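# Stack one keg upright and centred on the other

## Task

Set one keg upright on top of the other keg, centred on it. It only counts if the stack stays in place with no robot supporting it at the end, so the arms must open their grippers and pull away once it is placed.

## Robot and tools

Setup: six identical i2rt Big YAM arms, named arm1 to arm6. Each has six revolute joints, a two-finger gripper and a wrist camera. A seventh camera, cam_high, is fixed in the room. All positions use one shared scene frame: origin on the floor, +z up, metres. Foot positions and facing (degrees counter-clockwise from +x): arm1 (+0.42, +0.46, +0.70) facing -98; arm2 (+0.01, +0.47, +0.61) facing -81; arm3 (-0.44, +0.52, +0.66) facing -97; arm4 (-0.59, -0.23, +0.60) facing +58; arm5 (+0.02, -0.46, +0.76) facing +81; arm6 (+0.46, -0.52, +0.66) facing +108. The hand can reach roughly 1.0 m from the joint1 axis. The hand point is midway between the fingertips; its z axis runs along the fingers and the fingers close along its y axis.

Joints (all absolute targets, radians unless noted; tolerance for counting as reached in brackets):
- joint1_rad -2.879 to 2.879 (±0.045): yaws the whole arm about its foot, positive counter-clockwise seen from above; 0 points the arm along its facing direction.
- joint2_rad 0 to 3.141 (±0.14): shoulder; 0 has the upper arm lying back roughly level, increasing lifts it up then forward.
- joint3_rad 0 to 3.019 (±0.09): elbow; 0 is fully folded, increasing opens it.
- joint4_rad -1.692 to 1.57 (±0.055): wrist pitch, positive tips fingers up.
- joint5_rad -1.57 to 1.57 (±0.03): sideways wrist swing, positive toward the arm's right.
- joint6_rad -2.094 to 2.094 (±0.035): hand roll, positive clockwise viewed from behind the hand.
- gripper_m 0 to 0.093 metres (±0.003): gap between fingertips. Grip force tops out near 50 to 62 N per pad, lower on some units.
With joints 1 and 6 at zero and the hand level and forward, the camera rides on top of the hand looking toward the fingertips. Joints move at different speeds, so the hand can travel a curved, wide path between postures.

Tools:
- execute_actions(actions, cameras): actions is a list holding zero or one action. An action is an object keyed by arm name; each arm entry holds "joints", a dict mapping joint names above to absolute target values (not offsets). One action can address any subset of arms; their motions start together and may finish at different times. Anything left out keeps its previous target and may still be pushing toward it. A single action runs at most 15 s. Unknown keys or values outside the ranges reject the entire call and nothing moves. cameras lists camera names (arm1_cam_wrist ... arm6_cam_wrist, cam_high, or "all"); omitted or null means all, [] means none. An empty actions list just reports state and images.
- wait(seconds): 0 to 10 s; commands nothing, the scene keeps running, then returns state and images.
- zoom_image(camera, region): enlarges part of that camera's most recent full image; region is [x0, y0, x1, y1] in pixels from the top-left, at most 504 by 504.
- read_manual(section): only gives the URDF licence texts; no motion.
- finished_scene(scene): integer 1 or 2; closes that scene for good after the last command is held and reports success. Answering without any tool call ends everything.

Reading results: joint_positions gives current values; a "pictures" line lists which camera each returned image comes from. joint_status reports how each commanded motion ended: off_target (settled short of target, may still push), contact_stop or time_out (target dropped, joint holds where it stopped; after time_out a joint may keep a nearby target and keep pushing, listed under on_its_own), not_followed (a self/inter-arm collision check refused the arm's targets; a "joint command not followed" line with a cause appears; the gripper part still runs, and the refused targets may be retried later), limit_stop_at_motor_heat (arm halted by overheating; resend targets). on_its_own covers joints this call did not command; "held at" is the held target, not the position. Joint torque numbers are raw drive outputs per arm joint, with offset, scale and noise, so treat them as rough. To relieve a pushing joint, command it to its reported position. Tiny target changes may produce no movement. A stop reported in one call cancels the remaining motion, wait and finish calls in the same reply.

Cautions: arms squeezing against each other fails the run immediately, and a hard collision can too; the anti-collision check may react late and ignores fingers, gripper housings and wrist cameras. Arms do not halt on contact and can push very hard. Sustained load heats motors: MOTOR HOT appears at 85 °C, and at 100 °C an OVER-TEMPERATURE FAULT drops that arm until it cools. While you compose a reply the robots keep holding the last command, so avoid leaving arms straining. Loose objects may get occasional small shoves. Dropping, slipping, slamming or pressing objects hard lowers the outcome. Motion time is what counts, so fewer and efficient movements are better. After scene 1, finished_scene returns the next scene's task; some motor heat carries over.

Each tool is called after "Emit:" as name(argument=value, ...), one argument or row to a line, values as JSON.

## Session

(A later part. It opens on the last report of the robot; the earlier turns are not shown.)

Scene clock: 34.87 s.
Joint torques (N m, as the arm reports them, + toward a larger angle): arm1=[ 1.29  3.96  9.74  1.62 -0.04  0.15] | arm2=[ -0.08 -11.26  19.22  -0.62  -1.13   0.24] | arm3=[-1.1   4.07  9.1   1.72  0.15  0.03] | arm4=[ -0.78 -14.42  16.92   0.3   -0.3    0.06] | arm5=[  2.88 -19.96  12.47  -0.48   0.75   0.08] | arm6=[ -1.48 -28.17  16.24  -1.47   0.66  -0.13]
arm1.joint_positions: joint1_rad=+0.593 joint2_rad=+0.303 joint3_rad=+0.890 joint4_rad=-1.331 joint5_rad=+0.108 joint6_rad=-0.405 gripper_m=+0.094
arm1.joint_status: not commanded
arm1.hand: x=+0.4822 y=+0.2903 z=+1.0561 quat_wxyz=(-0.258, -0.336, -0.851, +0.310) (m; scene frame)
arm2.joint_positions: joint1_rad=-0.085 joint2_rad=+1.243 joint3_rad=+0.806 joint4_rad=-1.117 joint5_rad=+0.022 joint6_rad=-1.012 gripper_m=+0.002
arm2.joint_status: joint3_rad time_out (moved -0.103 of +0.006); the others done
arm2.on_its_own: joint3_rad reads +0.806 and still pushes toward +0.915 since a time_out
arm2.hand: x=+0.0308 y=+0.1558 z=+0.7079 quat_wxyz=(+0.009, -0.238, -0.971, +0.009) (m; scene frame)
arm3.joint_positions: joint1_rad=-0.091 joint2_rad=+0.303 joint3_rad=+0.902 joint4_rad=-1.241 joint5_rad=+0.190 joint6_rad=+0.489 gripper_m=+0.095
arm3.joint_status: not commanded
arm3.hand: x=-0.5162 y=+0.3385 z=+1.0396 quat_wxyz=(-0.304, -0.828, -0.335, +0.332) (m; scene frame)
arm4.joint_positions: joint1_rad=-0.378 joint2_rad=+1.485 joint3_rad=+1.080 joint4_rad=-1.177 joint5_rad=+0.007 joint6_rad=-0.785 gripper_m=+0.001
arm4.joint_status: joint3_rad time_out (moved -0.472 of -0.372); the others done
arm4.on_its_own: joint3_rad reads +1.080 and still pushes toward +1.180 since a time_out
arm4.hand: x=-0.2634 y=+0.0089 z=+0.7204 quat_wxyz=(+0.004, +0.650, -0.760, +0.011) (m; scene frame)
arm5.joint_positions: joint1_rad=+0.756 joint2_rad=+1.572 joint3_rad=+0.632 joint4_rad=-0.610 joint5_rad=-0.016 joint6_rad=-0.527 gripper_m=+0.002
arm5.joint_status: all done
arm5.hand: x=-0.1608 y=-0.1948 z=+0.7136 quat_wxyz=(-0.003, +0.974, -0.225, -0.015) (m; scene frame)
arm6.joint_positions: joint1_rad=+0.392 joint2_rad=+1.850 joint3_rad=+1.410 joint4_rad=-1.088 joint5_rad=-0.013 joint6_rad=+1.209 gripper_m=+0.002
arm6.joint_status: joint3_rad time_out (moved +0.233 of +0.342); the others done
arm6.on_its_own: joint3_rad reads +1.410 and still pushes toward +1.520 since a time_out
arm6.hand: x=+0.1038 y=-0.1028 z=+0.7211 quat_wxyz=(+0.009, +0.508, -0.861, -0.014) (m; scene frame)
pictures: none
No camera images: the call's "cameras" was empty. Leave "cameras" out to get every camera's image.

Emit:
execute_actions(
  actions=[
    {"arm2":{"joints":{"joint1_rad":-0.545,"joint6_rad":-1.465,"joint2_rad":1.275,"joint3_rad":1.01,"joint4_rad":-1.137}},"arm4":{"joints":{"joint1_rad":-0.075,"joint6_rad":-0.48,"joint2_rad":1.055,"joint3_rad":0.87,"joint4_rad":-1.212}},"arm5":{"joints":{"joint1_rad":1.099,"joint6_rad":-0.181,"joint2_rad":1.68,"joint3_rad":1.0,"joint4_rad":-0.721}},"arm6":{"joints":{"joint1_rad":0.587,"joint6_rad":1.405,"joint2_rad":2.035,"joint3_rad":1.94,"joint4_rad":-1.285}}},
  ],
  cameras=["arm2_cam_wrist","arm4_cam_wrist","arm5_cam_wrist","arm6_cam_wrist","cam_high"],
)

Scene clock: 38.40 s.
Joint torques (N m, as the arm reports them, + toward a larger angle): arm1=[ 1.54  3.52  9.71  1.62 -0.05  0.16] | arm2=[  0.5  -13.34  19.14  -1.21  -1.17   0.31] | arm3=[-1.09  4.14  9.11  1.71  0.14  0.03] | arm4=[-0.75 -8.51 17.43 -0.13  0.34  0.1 ] | arm5=[  2.24 -27.13  12.77  -0.08   0.47   0.07] | arm6=[ -1.03 -31.36  15.72  -1.57   0.69   0.01]
arm1.joint_positions: joint1_rad=+0.593 joint2_rad=+0.303 joint3_rad=+0.890 joint4_rad=-1.331 joint5_rad=+0.108 joint6_rad=-0.405 gripper_m=+0.094
arm1.joint_status: not commanded
arm1.hand: x=+0.4822 y=+0.2903 z=+1.0561 quat_wxyz=(-0.258, -0.336, -0.851, +0.310) (m; scene frame)
arm2.joint_positions: joint1_rad=-0.564 joint2_rad=+1.352 joint3_rad=+0.901 joint4_rad=-1.086 joint5_rad=+0.023 joint6_rad=-1.489 gripper_m=+0.002
arm2.joint_status: joint3_rad time_out (moved +0.095 of +0.204); the others done
arm2.on_its_own: joint3_rad reads +0.901 and still pushes toward +1.010 since a time_out
arm2.hand: x=-0.1330 y=+0.1415 z=+0.7076 quat_wxyz=(+0.015, -0.238, -0.971, +0.013) (m; scene frame)
arm3.joint_positions: joint1_rad=-0.091 joint2_rad=+0.303 joint3_rad=+0.902 joint4_rad=-1.241 joint5_rad=+0.190 joint6_rad=+0.489 gripper_m=+0.095
arm3.joint_status: not commanded
arm3.hand: x=-0.5162 y=+0.3385 z=+1.0396 quat_wxyz=(-0.304, -0.828, -0.335, +0.332) (m; scene frame)
arm4.joint_positions: joint1_rad=-0.078 joint2_rad=+1.144 joint3_rad=+0.765 joint4_rad=-1.200 joint5_rad=-0.008 joint6_rad=-0.489 gripper_m=+0.001
arm4.joint_status: joint3_rad off_target (ended at +0.765, target +0.870); the others done
arm4.hand: x=-0.4254 y=-0.0040 z=+0.7175 quat_wxyz=(+0.002, +0.652, -0.758, +0.004) (m; scene frame)
arm5.joint_positions: joint1_rad=+1.103 joint2_rad=+1.784 joint3_rad=+0.938 joint4_rad=-0.709 joint5_rad=-0.011 joint6_rad=-0.184 gripper_m=+0.002
arm5.joint_status: all done
arm5.hand: x=-0.3239 y=-0.2091 z=+0.7134 quat_wxyz=(+0.000, +0.975, -0.223, -0.011) (m; scene frame)
arm6.joint_positions: joint1_rad=+0.596 joint2_rad=+2.120 joint3_rad=+1.843 joint4_rad=-1.249 joint5_rad=-0.013 joint6_rad=+1.405 gripper_m=+0.002
arm6.joint_status: joint3_rad time_out (moved +0.433 of +0.530); the others done
arm6.on_its_own: joint3_rad reads +1.843 and still pushes toward +1.940 since a time_out
arm6.hand: x=-0.0583 y=-0.1169 z=+0.7204 quat_wxyz=(+0.013, +0.511, -0.859, -0.012) (m; scene frame)
pictures: arm2_cam_wrist, arm4_cam_wrist, arm5_cam_wrist, arm6_cam_wrist, cam_high
Images, in order (width x height): arm2_cam_wrist 504x504, arm4_cam_wrist 504x504, arm5_cam_wrist 504x504, arm6_cam_wrist 504x504, cam_high 504x504.

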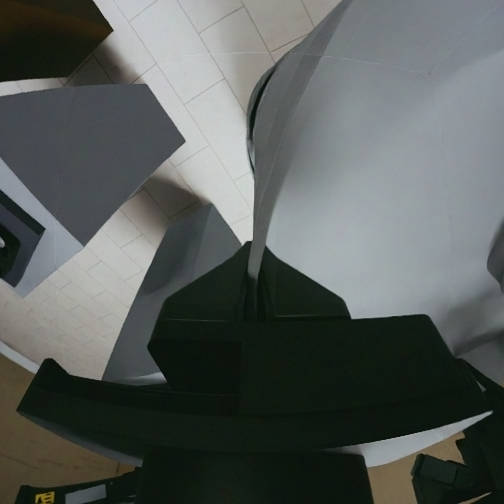

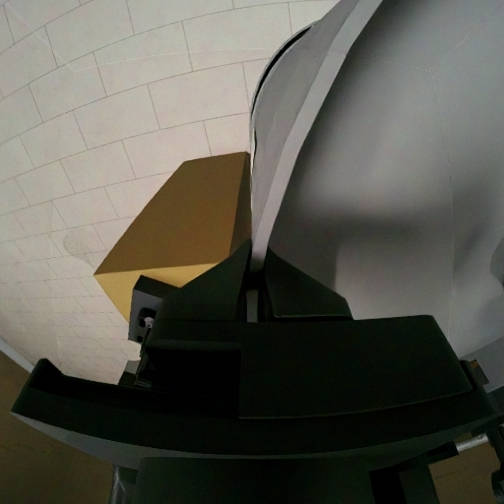

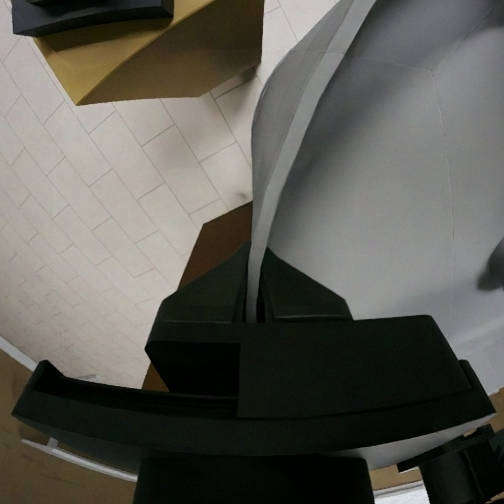

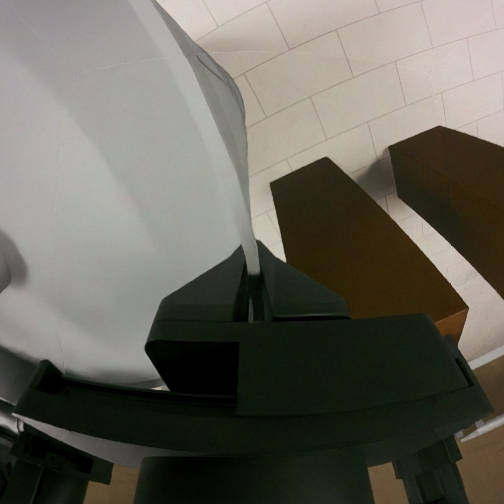

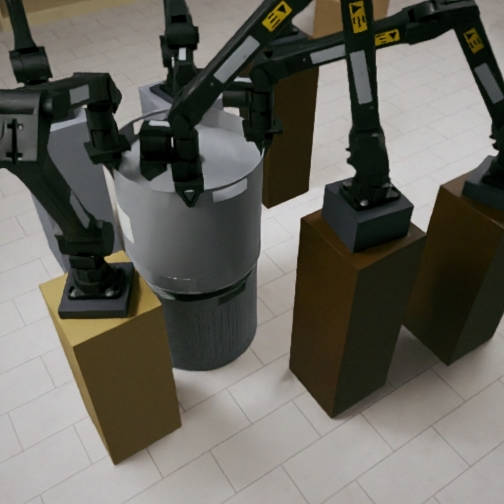

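Emit:
execute_actions(
  actions=[
    {"arm2":{"joints":{"joint1_rad":-0.569,"joint6_rad":-1.49,"joint2_rad":1.27,"joint3_rad":0.96,"joint4_rad":-1.094}},"arm4":{"joints":{"joint1_rad":-0.051,"joint6_rad":-0.456,"joint2_rad":1.105,"joint3_rad":0.855,"joint4_rad":-1.143}},"arm5":{"joints":{"joint1_rad":1.07,"joint6_rad":-0.205,"joint2_rad":1.75,"joint3_rad":1.01,"joint4_rad":-0.663}},"arm6":{"joints":{"joint1_rad":0.568,"joint6_rad":1.39,"joint2_rad":2.073,"joint3_rad":1.95,"joint4_rad":-1.258}}},
  ],
  cameras=["arm2_cam_wrist","arm4_cam_wrist","arm5_cam_wrist","arm6_cam_wrist"],
)

Scene clock: 41.73 s.
Joint torques (N m, as the arm reports them, + toward a larger angle): arm1=[ 1.14  3.91  9.67  1.57 -0.04  0.13] | arm2=[ -1.29 -13.57  17.41  -0.09  -0.86   0.09] | arm3=[-1.06  4.17  9.09  1.71  0.14  0.02] | arm4=[ 0.21 -9.01 16.9  -0.38  0.18  0.21] | arm5=[  2.24 -25.92  13.16   0.46   0.16   0.03] | arm6=[ -1.53 -30.26  16.35  -0.85   0.15  -0.06]
arm1.joint_positions: joint1_rad=+0.593 joint2_rad=+0.303 joint3_rad=+0.890 joint4_rad=-1.331 joint5_rad=+0.108 joint6_rad=-0.405 gripper_m=+0.094
arm1.joint_status: not commanded
arm1.hand: x=+0.4822 y=+0.2903 z=+1.0561 quat_wxyz=(-0.258, -0.336, -0.851, +0.310) (m; scene frame)
arm2.joint_positions: joint1_rad=-0.564 joint2_rad=+1.352 joint3_rad=+0.868 joint4_rad=-1.079 joint5_rad=+0.015 joint6_rad=-1.492 gripper_m=+0.002
arm2.joint_status: joint3_rad off_target (ended at +0.868, target +0.960); the others done
arm2.on_its_own: joint3_rad reads +0.868 and still pushes toward +0.960 since a time_out
arm2.hand: x=-0.1275 y=+0.1520 z=+0.6964 quat_wxyz=(+0.010, -0.237, -0.971, +0.001) (m; scene frame)
arm3.joint_positions: joint1_rad=-0.091 joint2_rad=+0.303 joint3_rad=+0.902 joint4_rad=-1.241 joint5_rad=+0.190 joint6_rad=+0.489 gripper_m=+0.095
arm3.joint_status: not commanded
arm3.hand: x=-0.5162 y=+0.3385 z=+1.0396 quat_wxyz=(-0.304, -0.828, -0.335, +0.332) (m; scene frame)
arm4.joint_positions: joint1_rad=-0.067 joint2_rad=+1.194 joint3_rad=+0.753 joint4_rad=-1.125 joint5_rad=-0.004 joint6_rad=-0.477 gripper_m=+0.001
arm4.joint_status: joint3_rad time_out (moved -0.012 of +0.090); the others done
arm4.on_its_own: joint3_rad reads +0.753 and still pushes toward +0.855 since a time_out
arm4.hand: x=-0.4197 y=+0.0076 z=+0.7003 quat_wxyz=(-0.005, +0.652, -0.758, +0.005) (m; scene frame)
arm5.joint_positions: joint1_rad=+1.078 joint2_rad=+1.833 joint3_rad=+0.938 joint4_rad=-0.666 joint5_rad=-0.004 joint6_rad=-0.207 gripper_m=+0.002
arm5.joint_status: all done
arm5.hand: x=-0.3179 y=-0.1986 z=+0.6940 quat_wxyz=(-0.002, +0.975, -0.224, -0.007) (m; scene frame)
arm6.joint_positions: joint1_rad=+0.581 joint2_rad=+2.140 joint3_rad=+1.844 joint4_rad=-1.231 joint5_rad=-0.001 joint6_rad=+1.391 gripper_m=+0.002
arm6.joint_status: joint3_rad time_out (moved +0.001 of +0.107); the others done
arm6.on_its_own: joint3_rad reads +1.844 and still pushes toward +1.950 since a time_out
arm6.hand: x=-0.0532 y=-0.1053 z=+0.7085 quat_wxyz=(+0.007, +0.510, -0.860, -0.014) (m; scene frame)
pictures: arm2_cam_wrist, arm4_cam_wrist, arm5_cam_wrist, arm6_cam_wrist
Images, in order (width x height): arm2_cam_wrist 504x504, arm4_cam_wrist 504x504, arm5_cam_wrist 504x504, arm6_cam_wrist 504x504.

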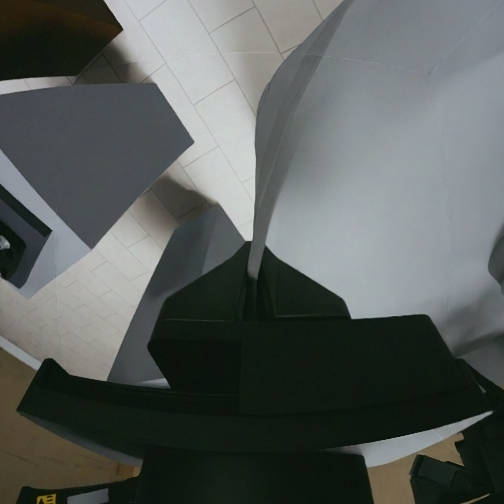

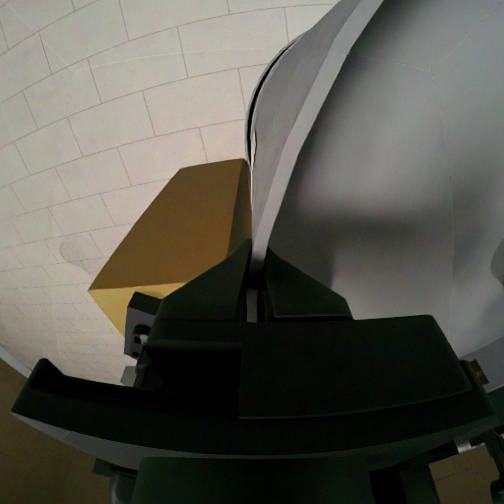

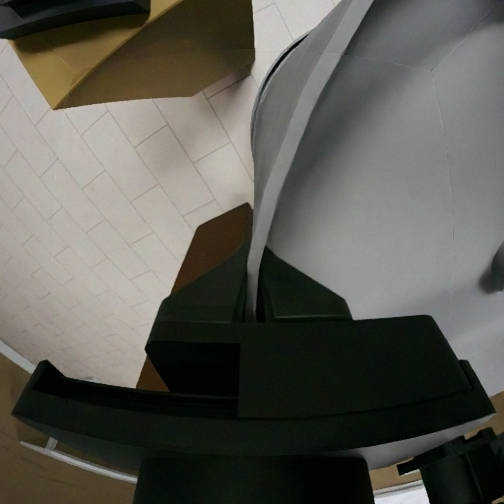

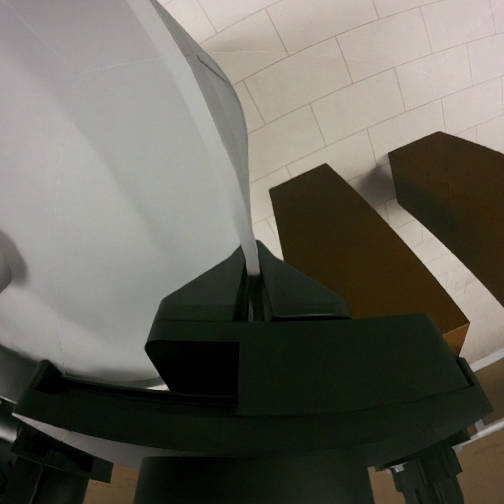

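Same correction as before.

Emit:
execute_actions(
  actions=[
    {"arm2":{"joints":{"joint1_rad":-0.585,"joint2_rad":1.305,"joint3_rad":0.945,"joint4_rad":-1.06}},"arm4":{"joints":{"joint1_rad":-0.035,"joint2_rad":1.085}},"arm5":{"joints":{"joint1_rad":1.087}},"arm6":{"joints":{"joint1_rad":0.58,"joint2_rad":2.13,"joint4_rad":-1.24}}},
  ],
  cameras=["arm2_cam_wrist","arm4_cam_wrist","arm5_cam_wrist","arm6_cam_wrist"],
)

Scene clock: 43.27 s.
Joint torques (N m, as the arm reports them, + toward a larger angle): arm1=[ 1.24  3.73  9.71  1.52 -0.05  0.14] | arm2=[ -1.56 -12.17  17.01  -0.11  -1.16   0.26] | arm3=[-1.11  4.15  9.1   1.71  0.15  0.03] | arm4=[  0.81 -10.28  17.51  -0.11   0.26   0.19] | arm5=[  2.32 -27.29  13.04  -0.08   0.49   0.09] | arm6=[ -0.45 -26.08  15.65  -0.75   0.63   0.02]
arm1.joint_positions: joint1_rad=+0.593 joint2_rad=+0.303 joint3_rad=+0.890 joint4_rad=-1.331 joint5_rad=+0.108 joint6_rad=-0.405 gripper_m=+0.094
arm1.joint_status: not commanded
arm1.hand: x=+0.4822 y=+0.2903 z=+1.0561 quat_wxyz=(-0.258, -0.336, -0.851, +0.310) (m; scene frame)
arm2.joint_positions: joint1_rad=-0.578 joint2_rad=+1.366 joint3_rad=+0.857 joint4_rad=-1.043 joint5_rad=+0.022 joint6_rad=-1.510 gripper_m=+0.002
arm2.joint_status: all done
arm2.hand: x=-0.1343 y=+0.1515 z=+0.6880 quat_wxyz=(+0.014, -0.235, -0.972, +0.005) (m; scene frame)
arm3.joint_positions: joint1_rad=-0.091 joint2_rad=+0.303 joint3_rad=+0.902 joint4_rad=-1.241 joint5_rad=+0.190 joint6_rad=+0.489 gripper_m=+0.095
arm3.joint_status: not commanded
arm3.hand: x=-0.5162 y=+0.3385 z=+1.0396 quat_wxyz=(-0.304, -0.828, -0.335, +0.332) (m; scene frame)
arm4.joint_positions: joint1_rad=-0.057 joint2_rad=+1.194 joint3_rad=+0.745 joint4_rad=-1.131 joint5_rad=-0.006 joint6_rad=-0.475 gripper_m=+0.001
arm4.joint_status: all done
arm4.on_its_own: joint3_rad reads +0.745 and still pushes toward +0.855 since a time_out
arm4.hand: x=-0.4252 y=+0.0053 z=+0.6973 quat_wxyz=(+0.003, +0.655, -0.756, +0.006) (m; scene frame)
arm5.joint_positions: joint1_rad=+1.084 joint2_rad=+1.840 joint3_rad=+0.938 joint4_rad=-0.653 joint5_rad=-0.010 joint6_rad=-0.208 gripper_m=+0.002
arm5.joint_status: all done
arm5.hand: x=-0.3218 y=-0.2004 z=+0.6913 quat_wxyz=(-0.001, +0.975, -0.220, -0.012) (m; scene frame)
arm6.joint_positions: joint1_rad=+0.582 joint2_rad=+2.158 joint3_rad=+1.852 joint4_rad=-1.222 joint5_rad=-0.012 joint6_rad=+1.385 gripper_m=+0.002
arm6.joint_status: all done
arm6.on_its_own: joint3_rad reads +1.852 and still pushes toward +1.950 since a time_out
arm6.hand: x=-0.0577 y=-0.1050 z=+0.6997 quat_wxyz=(+0.012, +0.513, -0.858, -0.012) (m; scene frame)
pictures: arm2_cam_wrist, arm4_cam_wrist, arm5_cam_wrist, arm6_cam_wrist
Images, in order (width x height): arm2_cam_wrist 504x504, arm4_cam_wrist 504x504, arm5_cam_wrist 504x504, arm6_cam_wrist 504x504.

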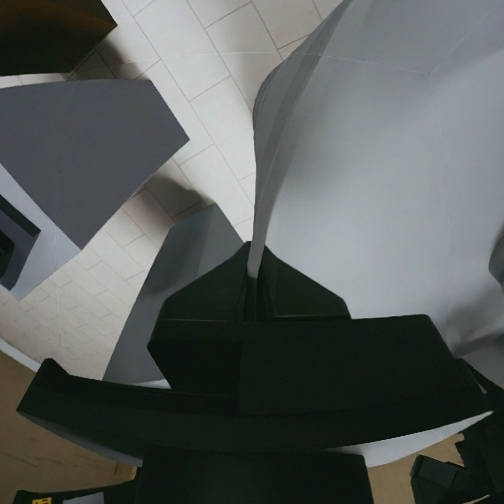

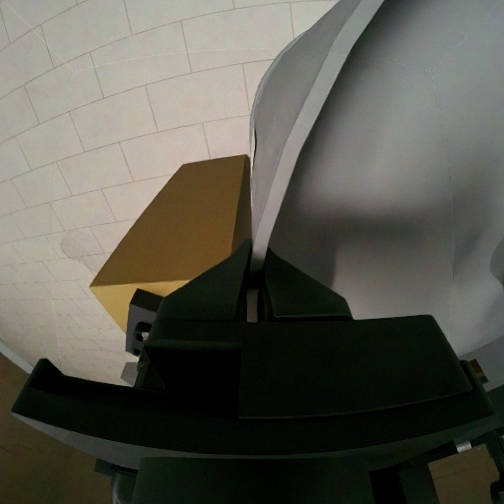

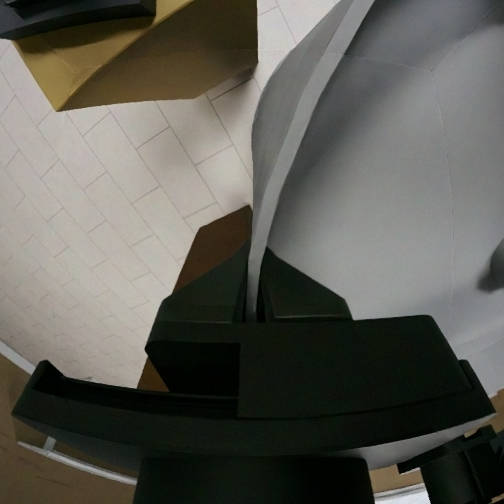

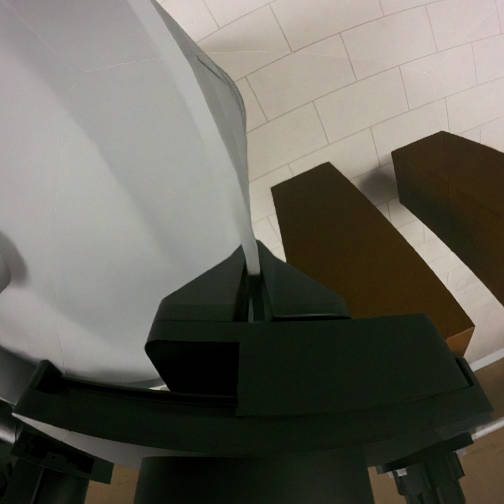

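Emit:
execute_actions(
  actions=[
    {"arm2":{"joints":{"joint1_rad":-0.578,"joint2_rad":1.345,"joint3_rad":0.895,"joint4_rad":-1.005}},"arm4":{"joints":{"joint1_rad":-0.052,"joint2_rad":1.145,"joint3_rad":0.8,"joint4_rad":-1.07}},"arm5":{"joints":{"joint2_rad":1.835,"joint3_rad":0.99,"joint4_rad":-0.605}},"arm6":{"joints":{"joint2_rad":2.165,"joint3_rad":1.91,"joint4_rad":-1.205}}},
  ],
  cameras=[],
)

Emit:
execute_actions(
  actions=[
    {"arm2":{"joints":{"joint2_rad":1.39,"joint3_rad":0.845}},"arm4":{"joints":{"joint2_rad":1.21,"joint3_rad":0.725}},"arm5":{"joints":{"joint2_rad":1.89,"joint3_rad":0.945}},"arm6":{"joints":{"joint2_rad":2.18,"joint3_rad":1.86}}},
  ],
  cameras=["arm2_cam_wrist","arm4_cam_wrist","arm6_cam_wrist","cam_high"],
)

Scene clock: 46.40 s.
Joint torques (N m, as the arm reports them, + toward a larger angle): arm1=[ 1.44  3.97  9.73  1.66 -0.04  0.15] | arm2=[ -0.52 -10.91  14.45   0.09  -1.15   0.38] | arm3=[-1.06  4.07  9.1   1.71  0.14  0.03] | arm4=[-1.25 -7.62 15.86  0.59  0.33  0.11] | arm5=[  2.47 -23.49  10.94   0.3    0.23   0.05] | arm6=[ -1.06 -26.15  12.37  -0.38   0.51  -0.01]
arm1.joint_positions: joint1_rad=+0.593 joint2_rad=+0.303 joint3_rad=+0.890 joint4_rad=-1.331 joint5_rad=+0.108 joint6_rad=-0.405 gripper_m=+0.094
arm1.joint_status: not commanded
arm1.hand: x=+0.4822 y=+0.2903 z=+1.0561 quat_wxyz=(-0.258, -0.336, -0.851, +0.310) (m; scene frame)
arm2.joint_positions: joint1_rad=-0.585 joint2_rad=+1.388 joint3_rad=+0.834 joint4_rad=-0.994 joint5_rad=+0.022 joint6_rad=-1.521 gripper_m=+0.002
arm2.joint_status: all done
arm2.hand: x=-0.1370 y=+0.1518 z=+0.6733 quat_wxyz=(+0.015, -0.233, -0.972, +0.007) (m; scene frame)
arm3.joint_positions: joint1_rad=-0.091 joint2_rad=+0.303 joint3_rad=+0.902 joint4_rad=-1.241 joint5_rad=+0.190 joint6_rad=+0.489 gripper_m=+0.095
arm3.joint_status: not commanded
arm3.hand: x=-0.5162 y=+0.3385 z=+1.0396 quat_wxyz=(-0.304, -0.828, -0.335, +0.332) (m; scene frame)
arm4.joint_positions: joint1_rad=-0.048 joint2_rad=+1.214 joint3_rad=+0.707 joint4_rad=-1.073 joint5_rad=-0.008 joint6_rad=-0.466 gripper_m=+0.001
arm4.joint_status: joint3_rad time_out (moved -0.038 of +0.055); the others done
arm4.on_its_own: joint3_rad reads +0.707 and still pushes toward +0.800 since a time_out
arm4.hand: x=-0.4286 y=+0.0046 z=+0.6790 quat_wxyz=(+0.003, +0.655, -0.756, +0.005) (m; scene frame)
arm5.joint_positions: joint1_rad=+1.093 joint2_rad=+1.887 joint3_rad=+0.938 joint4_rad=-0.606 joint5_rad=-0.004 joint6_rad=-0.204 gripper_m=+0.002
arm5.joint_status: all done
arm5.hand: x=-0.3249 y=-0.2015 z=+0.6721 quat_wxyz=(-0.003, +0.976, -0.218, -0.010) (m; scene frame)
arm6.joint_positions: joint1_rad=+0.587 joint2_rad=+2.182 joint3_rad=+1.852 joint4_rad=-1.201 joint5_rad=-0.008 joint6_rad=+1.388 gripper_m=+0.002
arm6.joint_status: all done
arm6.hand: x=-0.0618 y=-0.1056 z=+0.6850 quat_wxyz=(+0.010, +0.515, -0.857, -0.011) (m; scene frame)
pictures: none
No camera images: the call's "cameras" was empty. Leave "cameras" out to get every camera's image.

not run: a stop came earlier in this reply.

Emit:
execute_actions(
  actions=[
    {"arm2":{"joints":{"joint2_rad":1.39,"joint3_rad":0.845}},"arm4":{"joints":{"joint2_rad":1.21,"joint3_rad":0.725}},"arm5":{"joints":{"joint2_rad":1.89,"joint3_rad":0.945}},"arm6":{"joints":{"joint2_rad":2.18,"joint3_rad":1.86}}},
  ],
  cameras=["arm2_cam_wrist","arm6_cam_wrist"],
)

Emit:
execute_actions(
  actions=[
    {"arm2":{"joints":{"gripper_m":0.08}},"arm4":{"joints":{"gripper_m":0.08}},"arm5":{"joints":{"gripper_m":0.08}},"arm6":{"joints":{"gripper_m":0.08}}},
  ],
  cameras=[],
)

Emit:
execute_actions(
  actions=[
    {"arm2":{"joints":{"joint2_rad":1.24,"joint3_rad":1.045,"joint4_rad":-1.37}},"arm4":{"joints":{"joint2_rad":1.08,"joint3_rad":0.95,"joint4_rad":-1.44}},"arm5":{"joints":{"joint2_rad":1.62,"joint3_rad":1.02,"joint4_rad":-0.97}},"arm6":{"joints":{"joint2_rad":2.05,"joint3_rad":1.96,"joint4_rad":-1.45}}},
  ],
  cameras=[],
)

Emit:
execute_actions(
  actions=[
    {"arm2":{"joints":{"joint2_rad":0.85}},"arm4":{"joints":{"joint2_rad":0.7}},"arm5":{"joints":{"joint2_rad":1.3}},"arm6":{"joints":{"joint2_rad":1.7}}},
  ],
  cameras=["cam_high"],
)

Scene clock: 48.60 s.
Joint torques (N m, as the arm reports them, + toward a larger angle): arm1=[ 1.15  3.95  9.72  1.61 -0.03  0.14] | arm2=[ 0.22 -8.16 10.1  -0.21 -1.19  0.53] | arm3=[-1.06  4.11  9.1   1.71  0.15  0.02] | arm4=[-1.63 -3.29 11.2   0.28  0.11  0.11] | arm5=[  2.02 -19.57   6.79   0.15   0.22   0.04] | arm6=[ -0.91 -24.61   8.19  -0.49   0.41  -0.02]
arm1.joint_positions: joint1_rad=+0.593 joint2_rad=+0.303 joint3_rad=+0.890 joint4_rad=-1.331 joint5_rad=+0.108 joint6_rad=-0.405 gripper_m=+0.094
arm1.joint_status: not commanded
arm1.hand: x=+0.4822 y=+0.2903 z=+1.0561 quat_wxyz=(-0.258, -0.336, -0.851, +0.310) (m; scene frame)
arm2.joint_positions: joint1_rad=-0.593 joint2_rad=+1.395 joint3_rad=+0.834 joint4_rad=-0.986 joint5_rad=+0.023 joint6_rad=-1.536 gripper_m=+0.002
arm2.joint_status: all done
arm2.hand: x=-0.1399 y=+0.1516 z=+0.6711 quat_wxyz=(+0.015, -0.229, -0.973, +0.007) (m; scene frame)
arm3.joint_positions: joint1_rad=-0.091 joint2_rad=+0.303 joint3_rad=+0.902 joint4_rad=-1.241 joint5_rad=+0.190 joint6_rad=+0.489 gripper_m=+0.095
arm3.joint_status: not commanded
arm3.hand: x=-0.5162 y=+0.3385 z=+1.0396 quat_wxyz=(-0.304, -0.828, -0.335, +0.332) (m; scene frame)
arm4.joint_positions: joint1_rad=-0.044 joint2_rad=+1.215 joint3_rad=+0.690 joint4_rad=-1.067 joint5_rad=-0.003 joint6_rad=-0.466 gripper_m=+0.001
arm4.joint_status: all done
arm4.hand: x=-0.4322 y=+0.0000 z=+0.6731 quat_wxyz=(+0.008, +0.656, -0.755, +0.009) (m; scene frame)
arm5.joint_positions: joint1_rad=+1.100 joint2_rad=+1.899 joint3_rad=+0.938 joint4_rad=-0.602 joint5_rad=-0.004 joint6_rad=-0.204 gripper_m=+0.002
arm5.joint_status: all done
arm5.hand: x=-0.3252 y=-0.2049 z=+0.6673 quat_wxyz=(-0.001, +0.977, -0.215, -0.006) (m; scene frame)
arm6.joint_positions: joint1_rad=+0.590 joint2_rad=+2.184 joint3_rad=+1.852 joint4_rad=-1.198 joint5_rad=-0.006 joint6_rad=+1.389 gripper_m=+0.002
arm6.joint_status: all done
arm6.hand: x=-0.0633 y=-0.1066 z=+0.6838 quat_wxyz=(+0.010, +0.515, -0.857, -0.012) (m; scene frame)
pictures: arm2_cam_wrist, arm6_cam_wrist
Images, in order (width x height): arm2_cam_wrist 504x504, arm6_cam_wrist 504x504.

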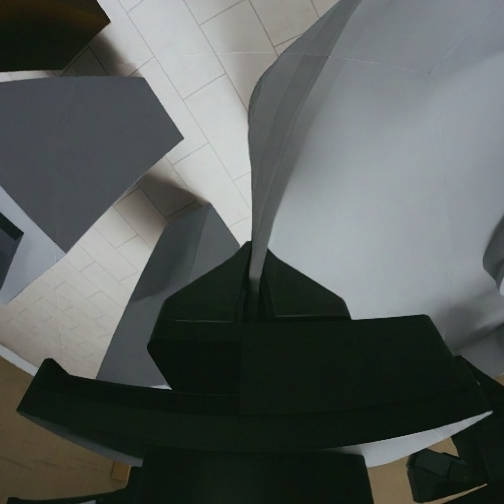

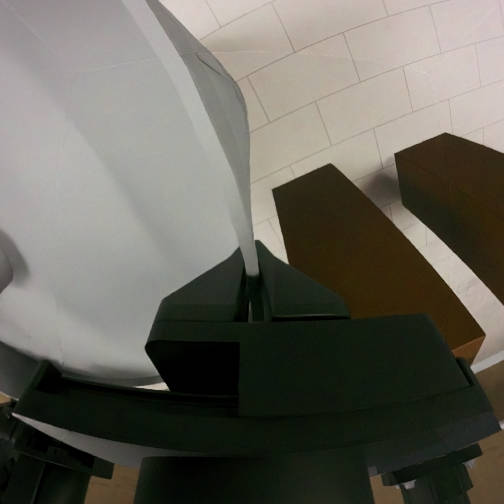

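Scene clock: 49.33 s.
Joint torques (N m, as the arm reports them, + toward a larger angle): arm1=[ 1.39  3.87  9.71  1.6  -0.04  0.13] | arm2=[ 0.02 -8.02 10.14 -0.06 -0.28  0.18] | arm3=[-1.07  4.16  9.09  1.69  0.15  0.03] | arm4=[-1.55 -3.39 11.09  0.42  0.15  0.09] | arm5=[  2.65 -19.23   6.73   0.19   0.15  -0.01] | arm6=[ -1.8  -24.44   8.15  -0.54   0.19   0.03]
arm1.joint_positions: joint1_rad=+0.593 joint2_rad=+0.303 joint3_rad=+0.890 joint4_rad=-1.331 joint5_rad=+0.108 joint6_rad=-0.405 gripper_m=+0.094
arm1.joint_status: not commanded
arm1.hand: x=+0.4822 y=+0.2903 z=+1.0561 quat_wxyz=(-0.258, -0.336, -0.851, +0.310) (m; scene frame)
arm2.joint_positions: joint1_rad=-0.591 joint2_rad=+1.394 joint3_rad=+0.834 joint4_rad=-0.990 joint5_rad=+0.002 joint6_rad=-1.503 gripper_m=+0.080
arm2.joint_status: all done
arm2.hand: x=-0.1359 y=+0.1507 z=+0.6713 quat_wxyz=(+0.004, -0.245, -0.970, +0.008) (m; scene frame)
arm3.joint_positions: joint1_rad=-0.091 joint2_rad=+0.303 joint3_rad=+0.902 joint4_rad=-1.241 joint5_rad=+0.190 joint6_rad=+0.489 gripper_m=+0.095
arm3.joint_status: not commanded
arm3.hand: x=-0.5162 y=+0.3385 z=+1.0396 quat_wxyz=(-0.304, -0.828, -0.335, +0.332) (m; scene frame)
arm4.joint_positions: joint1_rad=-0.044 joint2_rad=+1.215 joint3_rad=+0.692 joint4_rad=-1.070 joint5_rad=-0.003 joint6_rad=-0.464 gripper_m=+0.080
arm4.joint_status: all done
arm4.hand: x=-0.4320 y=+0.0001 z=+0.6739 quat_wxyz=(+0.009, +0.655, -0.756, +0.009) (m; scene frame)
arm5.joint_positions: joint1_rad=+1.094 joint2_rad=+1.898 joint3_rad=+0.938 joint4_rad=-0.602 joint5_rad=-0.003 joint6_rad=-0.204 gripper_m=+0.080
arm5.joint_status: all done
arm5.hand: x=-0.3238 y=-0.2025 z=+0.6678 quat_wxyz=(-0.002, +0.976, -0.218, -0.007) (m; scene frame)
arm6.joint_positions: joint1_rad=+0.589 joint2_rad=+2.184 joint3_rad=+1.852 joint4_rad=-1.198 joint5_rad=-0.002 joint6_rad=+1.389 gripper_m=+0.080
arm6.joint_status: all done
arm6.hand: x=-0.0624 y=-0.1054 z=+0.6837 quat_wxyz=(+0.007, +0.515, -0.857, -0.013) (m; scene frame)
pictures: none
No camera images: the call's "cameras" was empty. Leave "cameras" out to get every camera's image.

Scene clock: 50.70 s.
Joint torques (N m, as the arm reports them, + toward a larger angle): arm1=[ 1.14  3.96  9.69  1.6  -0.02  0.13] | arm2=[ 0.08 -5.17 11.69 -0.04 -0.27  0.17] | arm3=[-1.11  4.08  9.08  1.72  0.14  0.03] | arm4=[-1.64 -1.57 11.14  0.12  0.12  0.09] | arm5=[  2.64 -15.08  11.2   -0.14   0.11   0.02] | arm6=[  0.06 -22.95  10.97  -0.66   0.18   0.01]
arm1.joint_positions: joint1_rad=+0.593 joint2_rad=+0.303 joint3_rad=+0.890 joint4_rad=-1.331 joint5_rad=+0.108 joint6_rad=-0.405 gripper_m=+0.094
arm1.joint_status: not commanded
arm1.hand: x=+0.4822 y=+0.2903 z=+1.0561 quat_wxyz=(-0.258, -0.336, -0.851, +0.310) (m; scene frame)
arm2.joint_positions: joint1_rad=-0.591 joint2_rad=+1.225 joint3_rad=+1.032 joint4_rad=-1.355 joint5_rad=+0.001 joint6_rad=-1.502 gripper_m=+0.080
arm2.joint_status: all done
arm2.hand: x=-0.1302 y=+0.1618 z=+0.7958 quat_wxyz=(+0.004, -0.245, -0.969, +0.009) (m; scene frame)
arm3.joint_positions: joint1_rad=-0.091 joint2_rad=+0.303 joint3_rad=+0.902 joint4_rad=-1.241 joint5_rad=+0.190 joint6_rad=+0.489 gripper_m=+0.095
arm3.joint_status: not commanded
arm3.hand: x=-0.5162 y=+0.3385 z=+1.0396 quat_wxyz=(-0.304, -0.828, -0.335, +0.332) (m; scene frame)
arm4.joint_positions: joint1_rad=-0.044 joint2_rad=+1.067 joint3_rad=+0.934 joint4_rad=-1.433 joint5_rad=-0.003 joint6_rad=-0.464 gripper_m=+0.080
arm4.joint_status: all done
arm4.hand: x=-0.4342 y=+0.0004 z=+0.7995 quat_wxyz=(-0.004, +0.655, -0.755, +0.006) (m; scene frame)
arm5.joint_positions: joint1_rad=+1.094 joint2_rad=+1.601 joint3_rad=+0.995 joint4_rad=-0.958 joint5_rad=-0.003 joint6_rad=-0.204 gripper_m=+0.080
arm5.joint_status: all done
arm5.hand: x=-0.3136 y=-0.2104 z=+0.8026 quat_wxyz=(-0.002, +0.976, -0.218, -0.006) (m; scene frame)
arm6.joint_positions: joint1_rad=+0.589 joint2_rad=+2.045 joint3_rad=+1.922 joint4_rad=-1.435 joint5_rad=-0.002 joint6_rad=+1.389 gripper_m=+0.080
arm6.joint_status: all done
arm6.hand: x=-0.0403 y=-0.1225 z=+0.7962 quat_wxyz=(+0.002, +0.515, -0.857, +0.001) (m; scene frame)
pictures: none
No camera images: the call's "cameras" was empty. Leave "cameras" out to get every camera's image.

Scene clock: 52.13 s.
Joint torques (N m, as the arm reports them, + toward a larger angle): arm1=[ 1.61  3.98  9.73  1.55 -0.04  0.15] | arm2=[ 0.2  -0.96 12.56  0.59 -0.25  0.21] | arm3=[-1.09  4.11  9.1   1.72  0.14  0.03] | arm4=[-1.49  2.72 11.63  0.95  0.13  0.11] | arm5=[  2.37 -10.75  12.94   0.36   0.14  -0.01] | arm6=[ -0.73 -17.73   9.99  -0.13   0.19  -0.04]
arm1.joint_positions: joint1_rad=+0.593 joint2_rad=+0.303 joint3_rad=+0.890 joint4_rad=-1.331 joint5_rad=+0.108 joint6_rad=-0.405 gripper_m=+0.094
arm1.joint_status: not commanded
arm1.hand: x=+0.4822 y=+0.2903 z=+1.0561 quat_wxyz=(-0.258, -0.336, -0.851, +0.310) (m; scene frame)
arm2.joint_positions: joint1_rad=-0.591 joint2_rad=+0.835 joint3_rad=+1.032 joint4_rad=-1.355 joint5_rad=+0.001 joint6_rad=-1.502 gripper_m=+0.080
arm2.joint_status: all done
arm2.hand: x=-0.1106 y=+0.2037 z=+0.9114 quat_wxyz=(+0.039, -0.240, -0.949, +0.199) (m; scene frame)
arm3.joint_positions: joint1_rad=-0.091 joint2_rad=+0.303 joint3_rad=+0.902 joint4_rad=-1.241 joint5_rad=+0.190 joint6_rad=+0.489 gripper_m=+0.095
arm3.joint_status: not commanded
arm3.hand: x=-0.5162 y=+0.3385 z=+1.0396 quat_wxyz=(-0.304, -0.828, -0.335, +0.332) (m; scene frame)
arm4.joint_positions: joint1_rad=-0.044 joint2_rad=+0.688 joint3_rad=+0.934 joint4_rad=-1.435 joint5_rad=-0.003 joint6_rad=-0.464 gripper_m=+0.080
arm4.joint_status: all done
arm4.hand: x=-0.4602 y=-0.0347 z=+0.8892 quat_wxyz=(-0.185, +0.645, -0.741, -0.041) (m; scene frame)
arm5.joint_positions: joint1_rad=+1.094 joint2_rad=+1.284 joint3_rad=+0.995 joint4_rad=-0.959 joint5_rad=-0.003 joint6_rad=-0.204 gripper_m=+0.080
arm5.joint_status: all done
arm5.hand: x=-0.3190 y=-0.2065 z=+0.9299 quat_wxyz=(-0.066, +0.963, -0.215, -0.149) (m; scene frame)
arm6.joint_positions: joint1_rad=+0.589 joint2_rad=+1.693 joint3_rad=+1.941 joint4_rad=-1.436 joint5_rad=-0.001 joint6_rad=+1.389 gripper_m=+0.080
arm6.joint_status: all done
arm6.hand: x=-0.0107 y=-0.1451 z=+1.0172 quat_wxyz=(+0.067, +0.506, -0.843, -0.172) (m; scene frame)
pictures: cam_high
Images, in order (width x height): cam_high 504x504.

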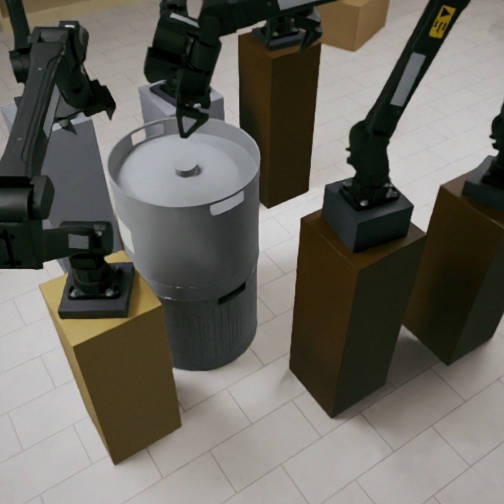

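Emit:
finished_scene(
  scene=2,
)

The scene is finished: the task was done.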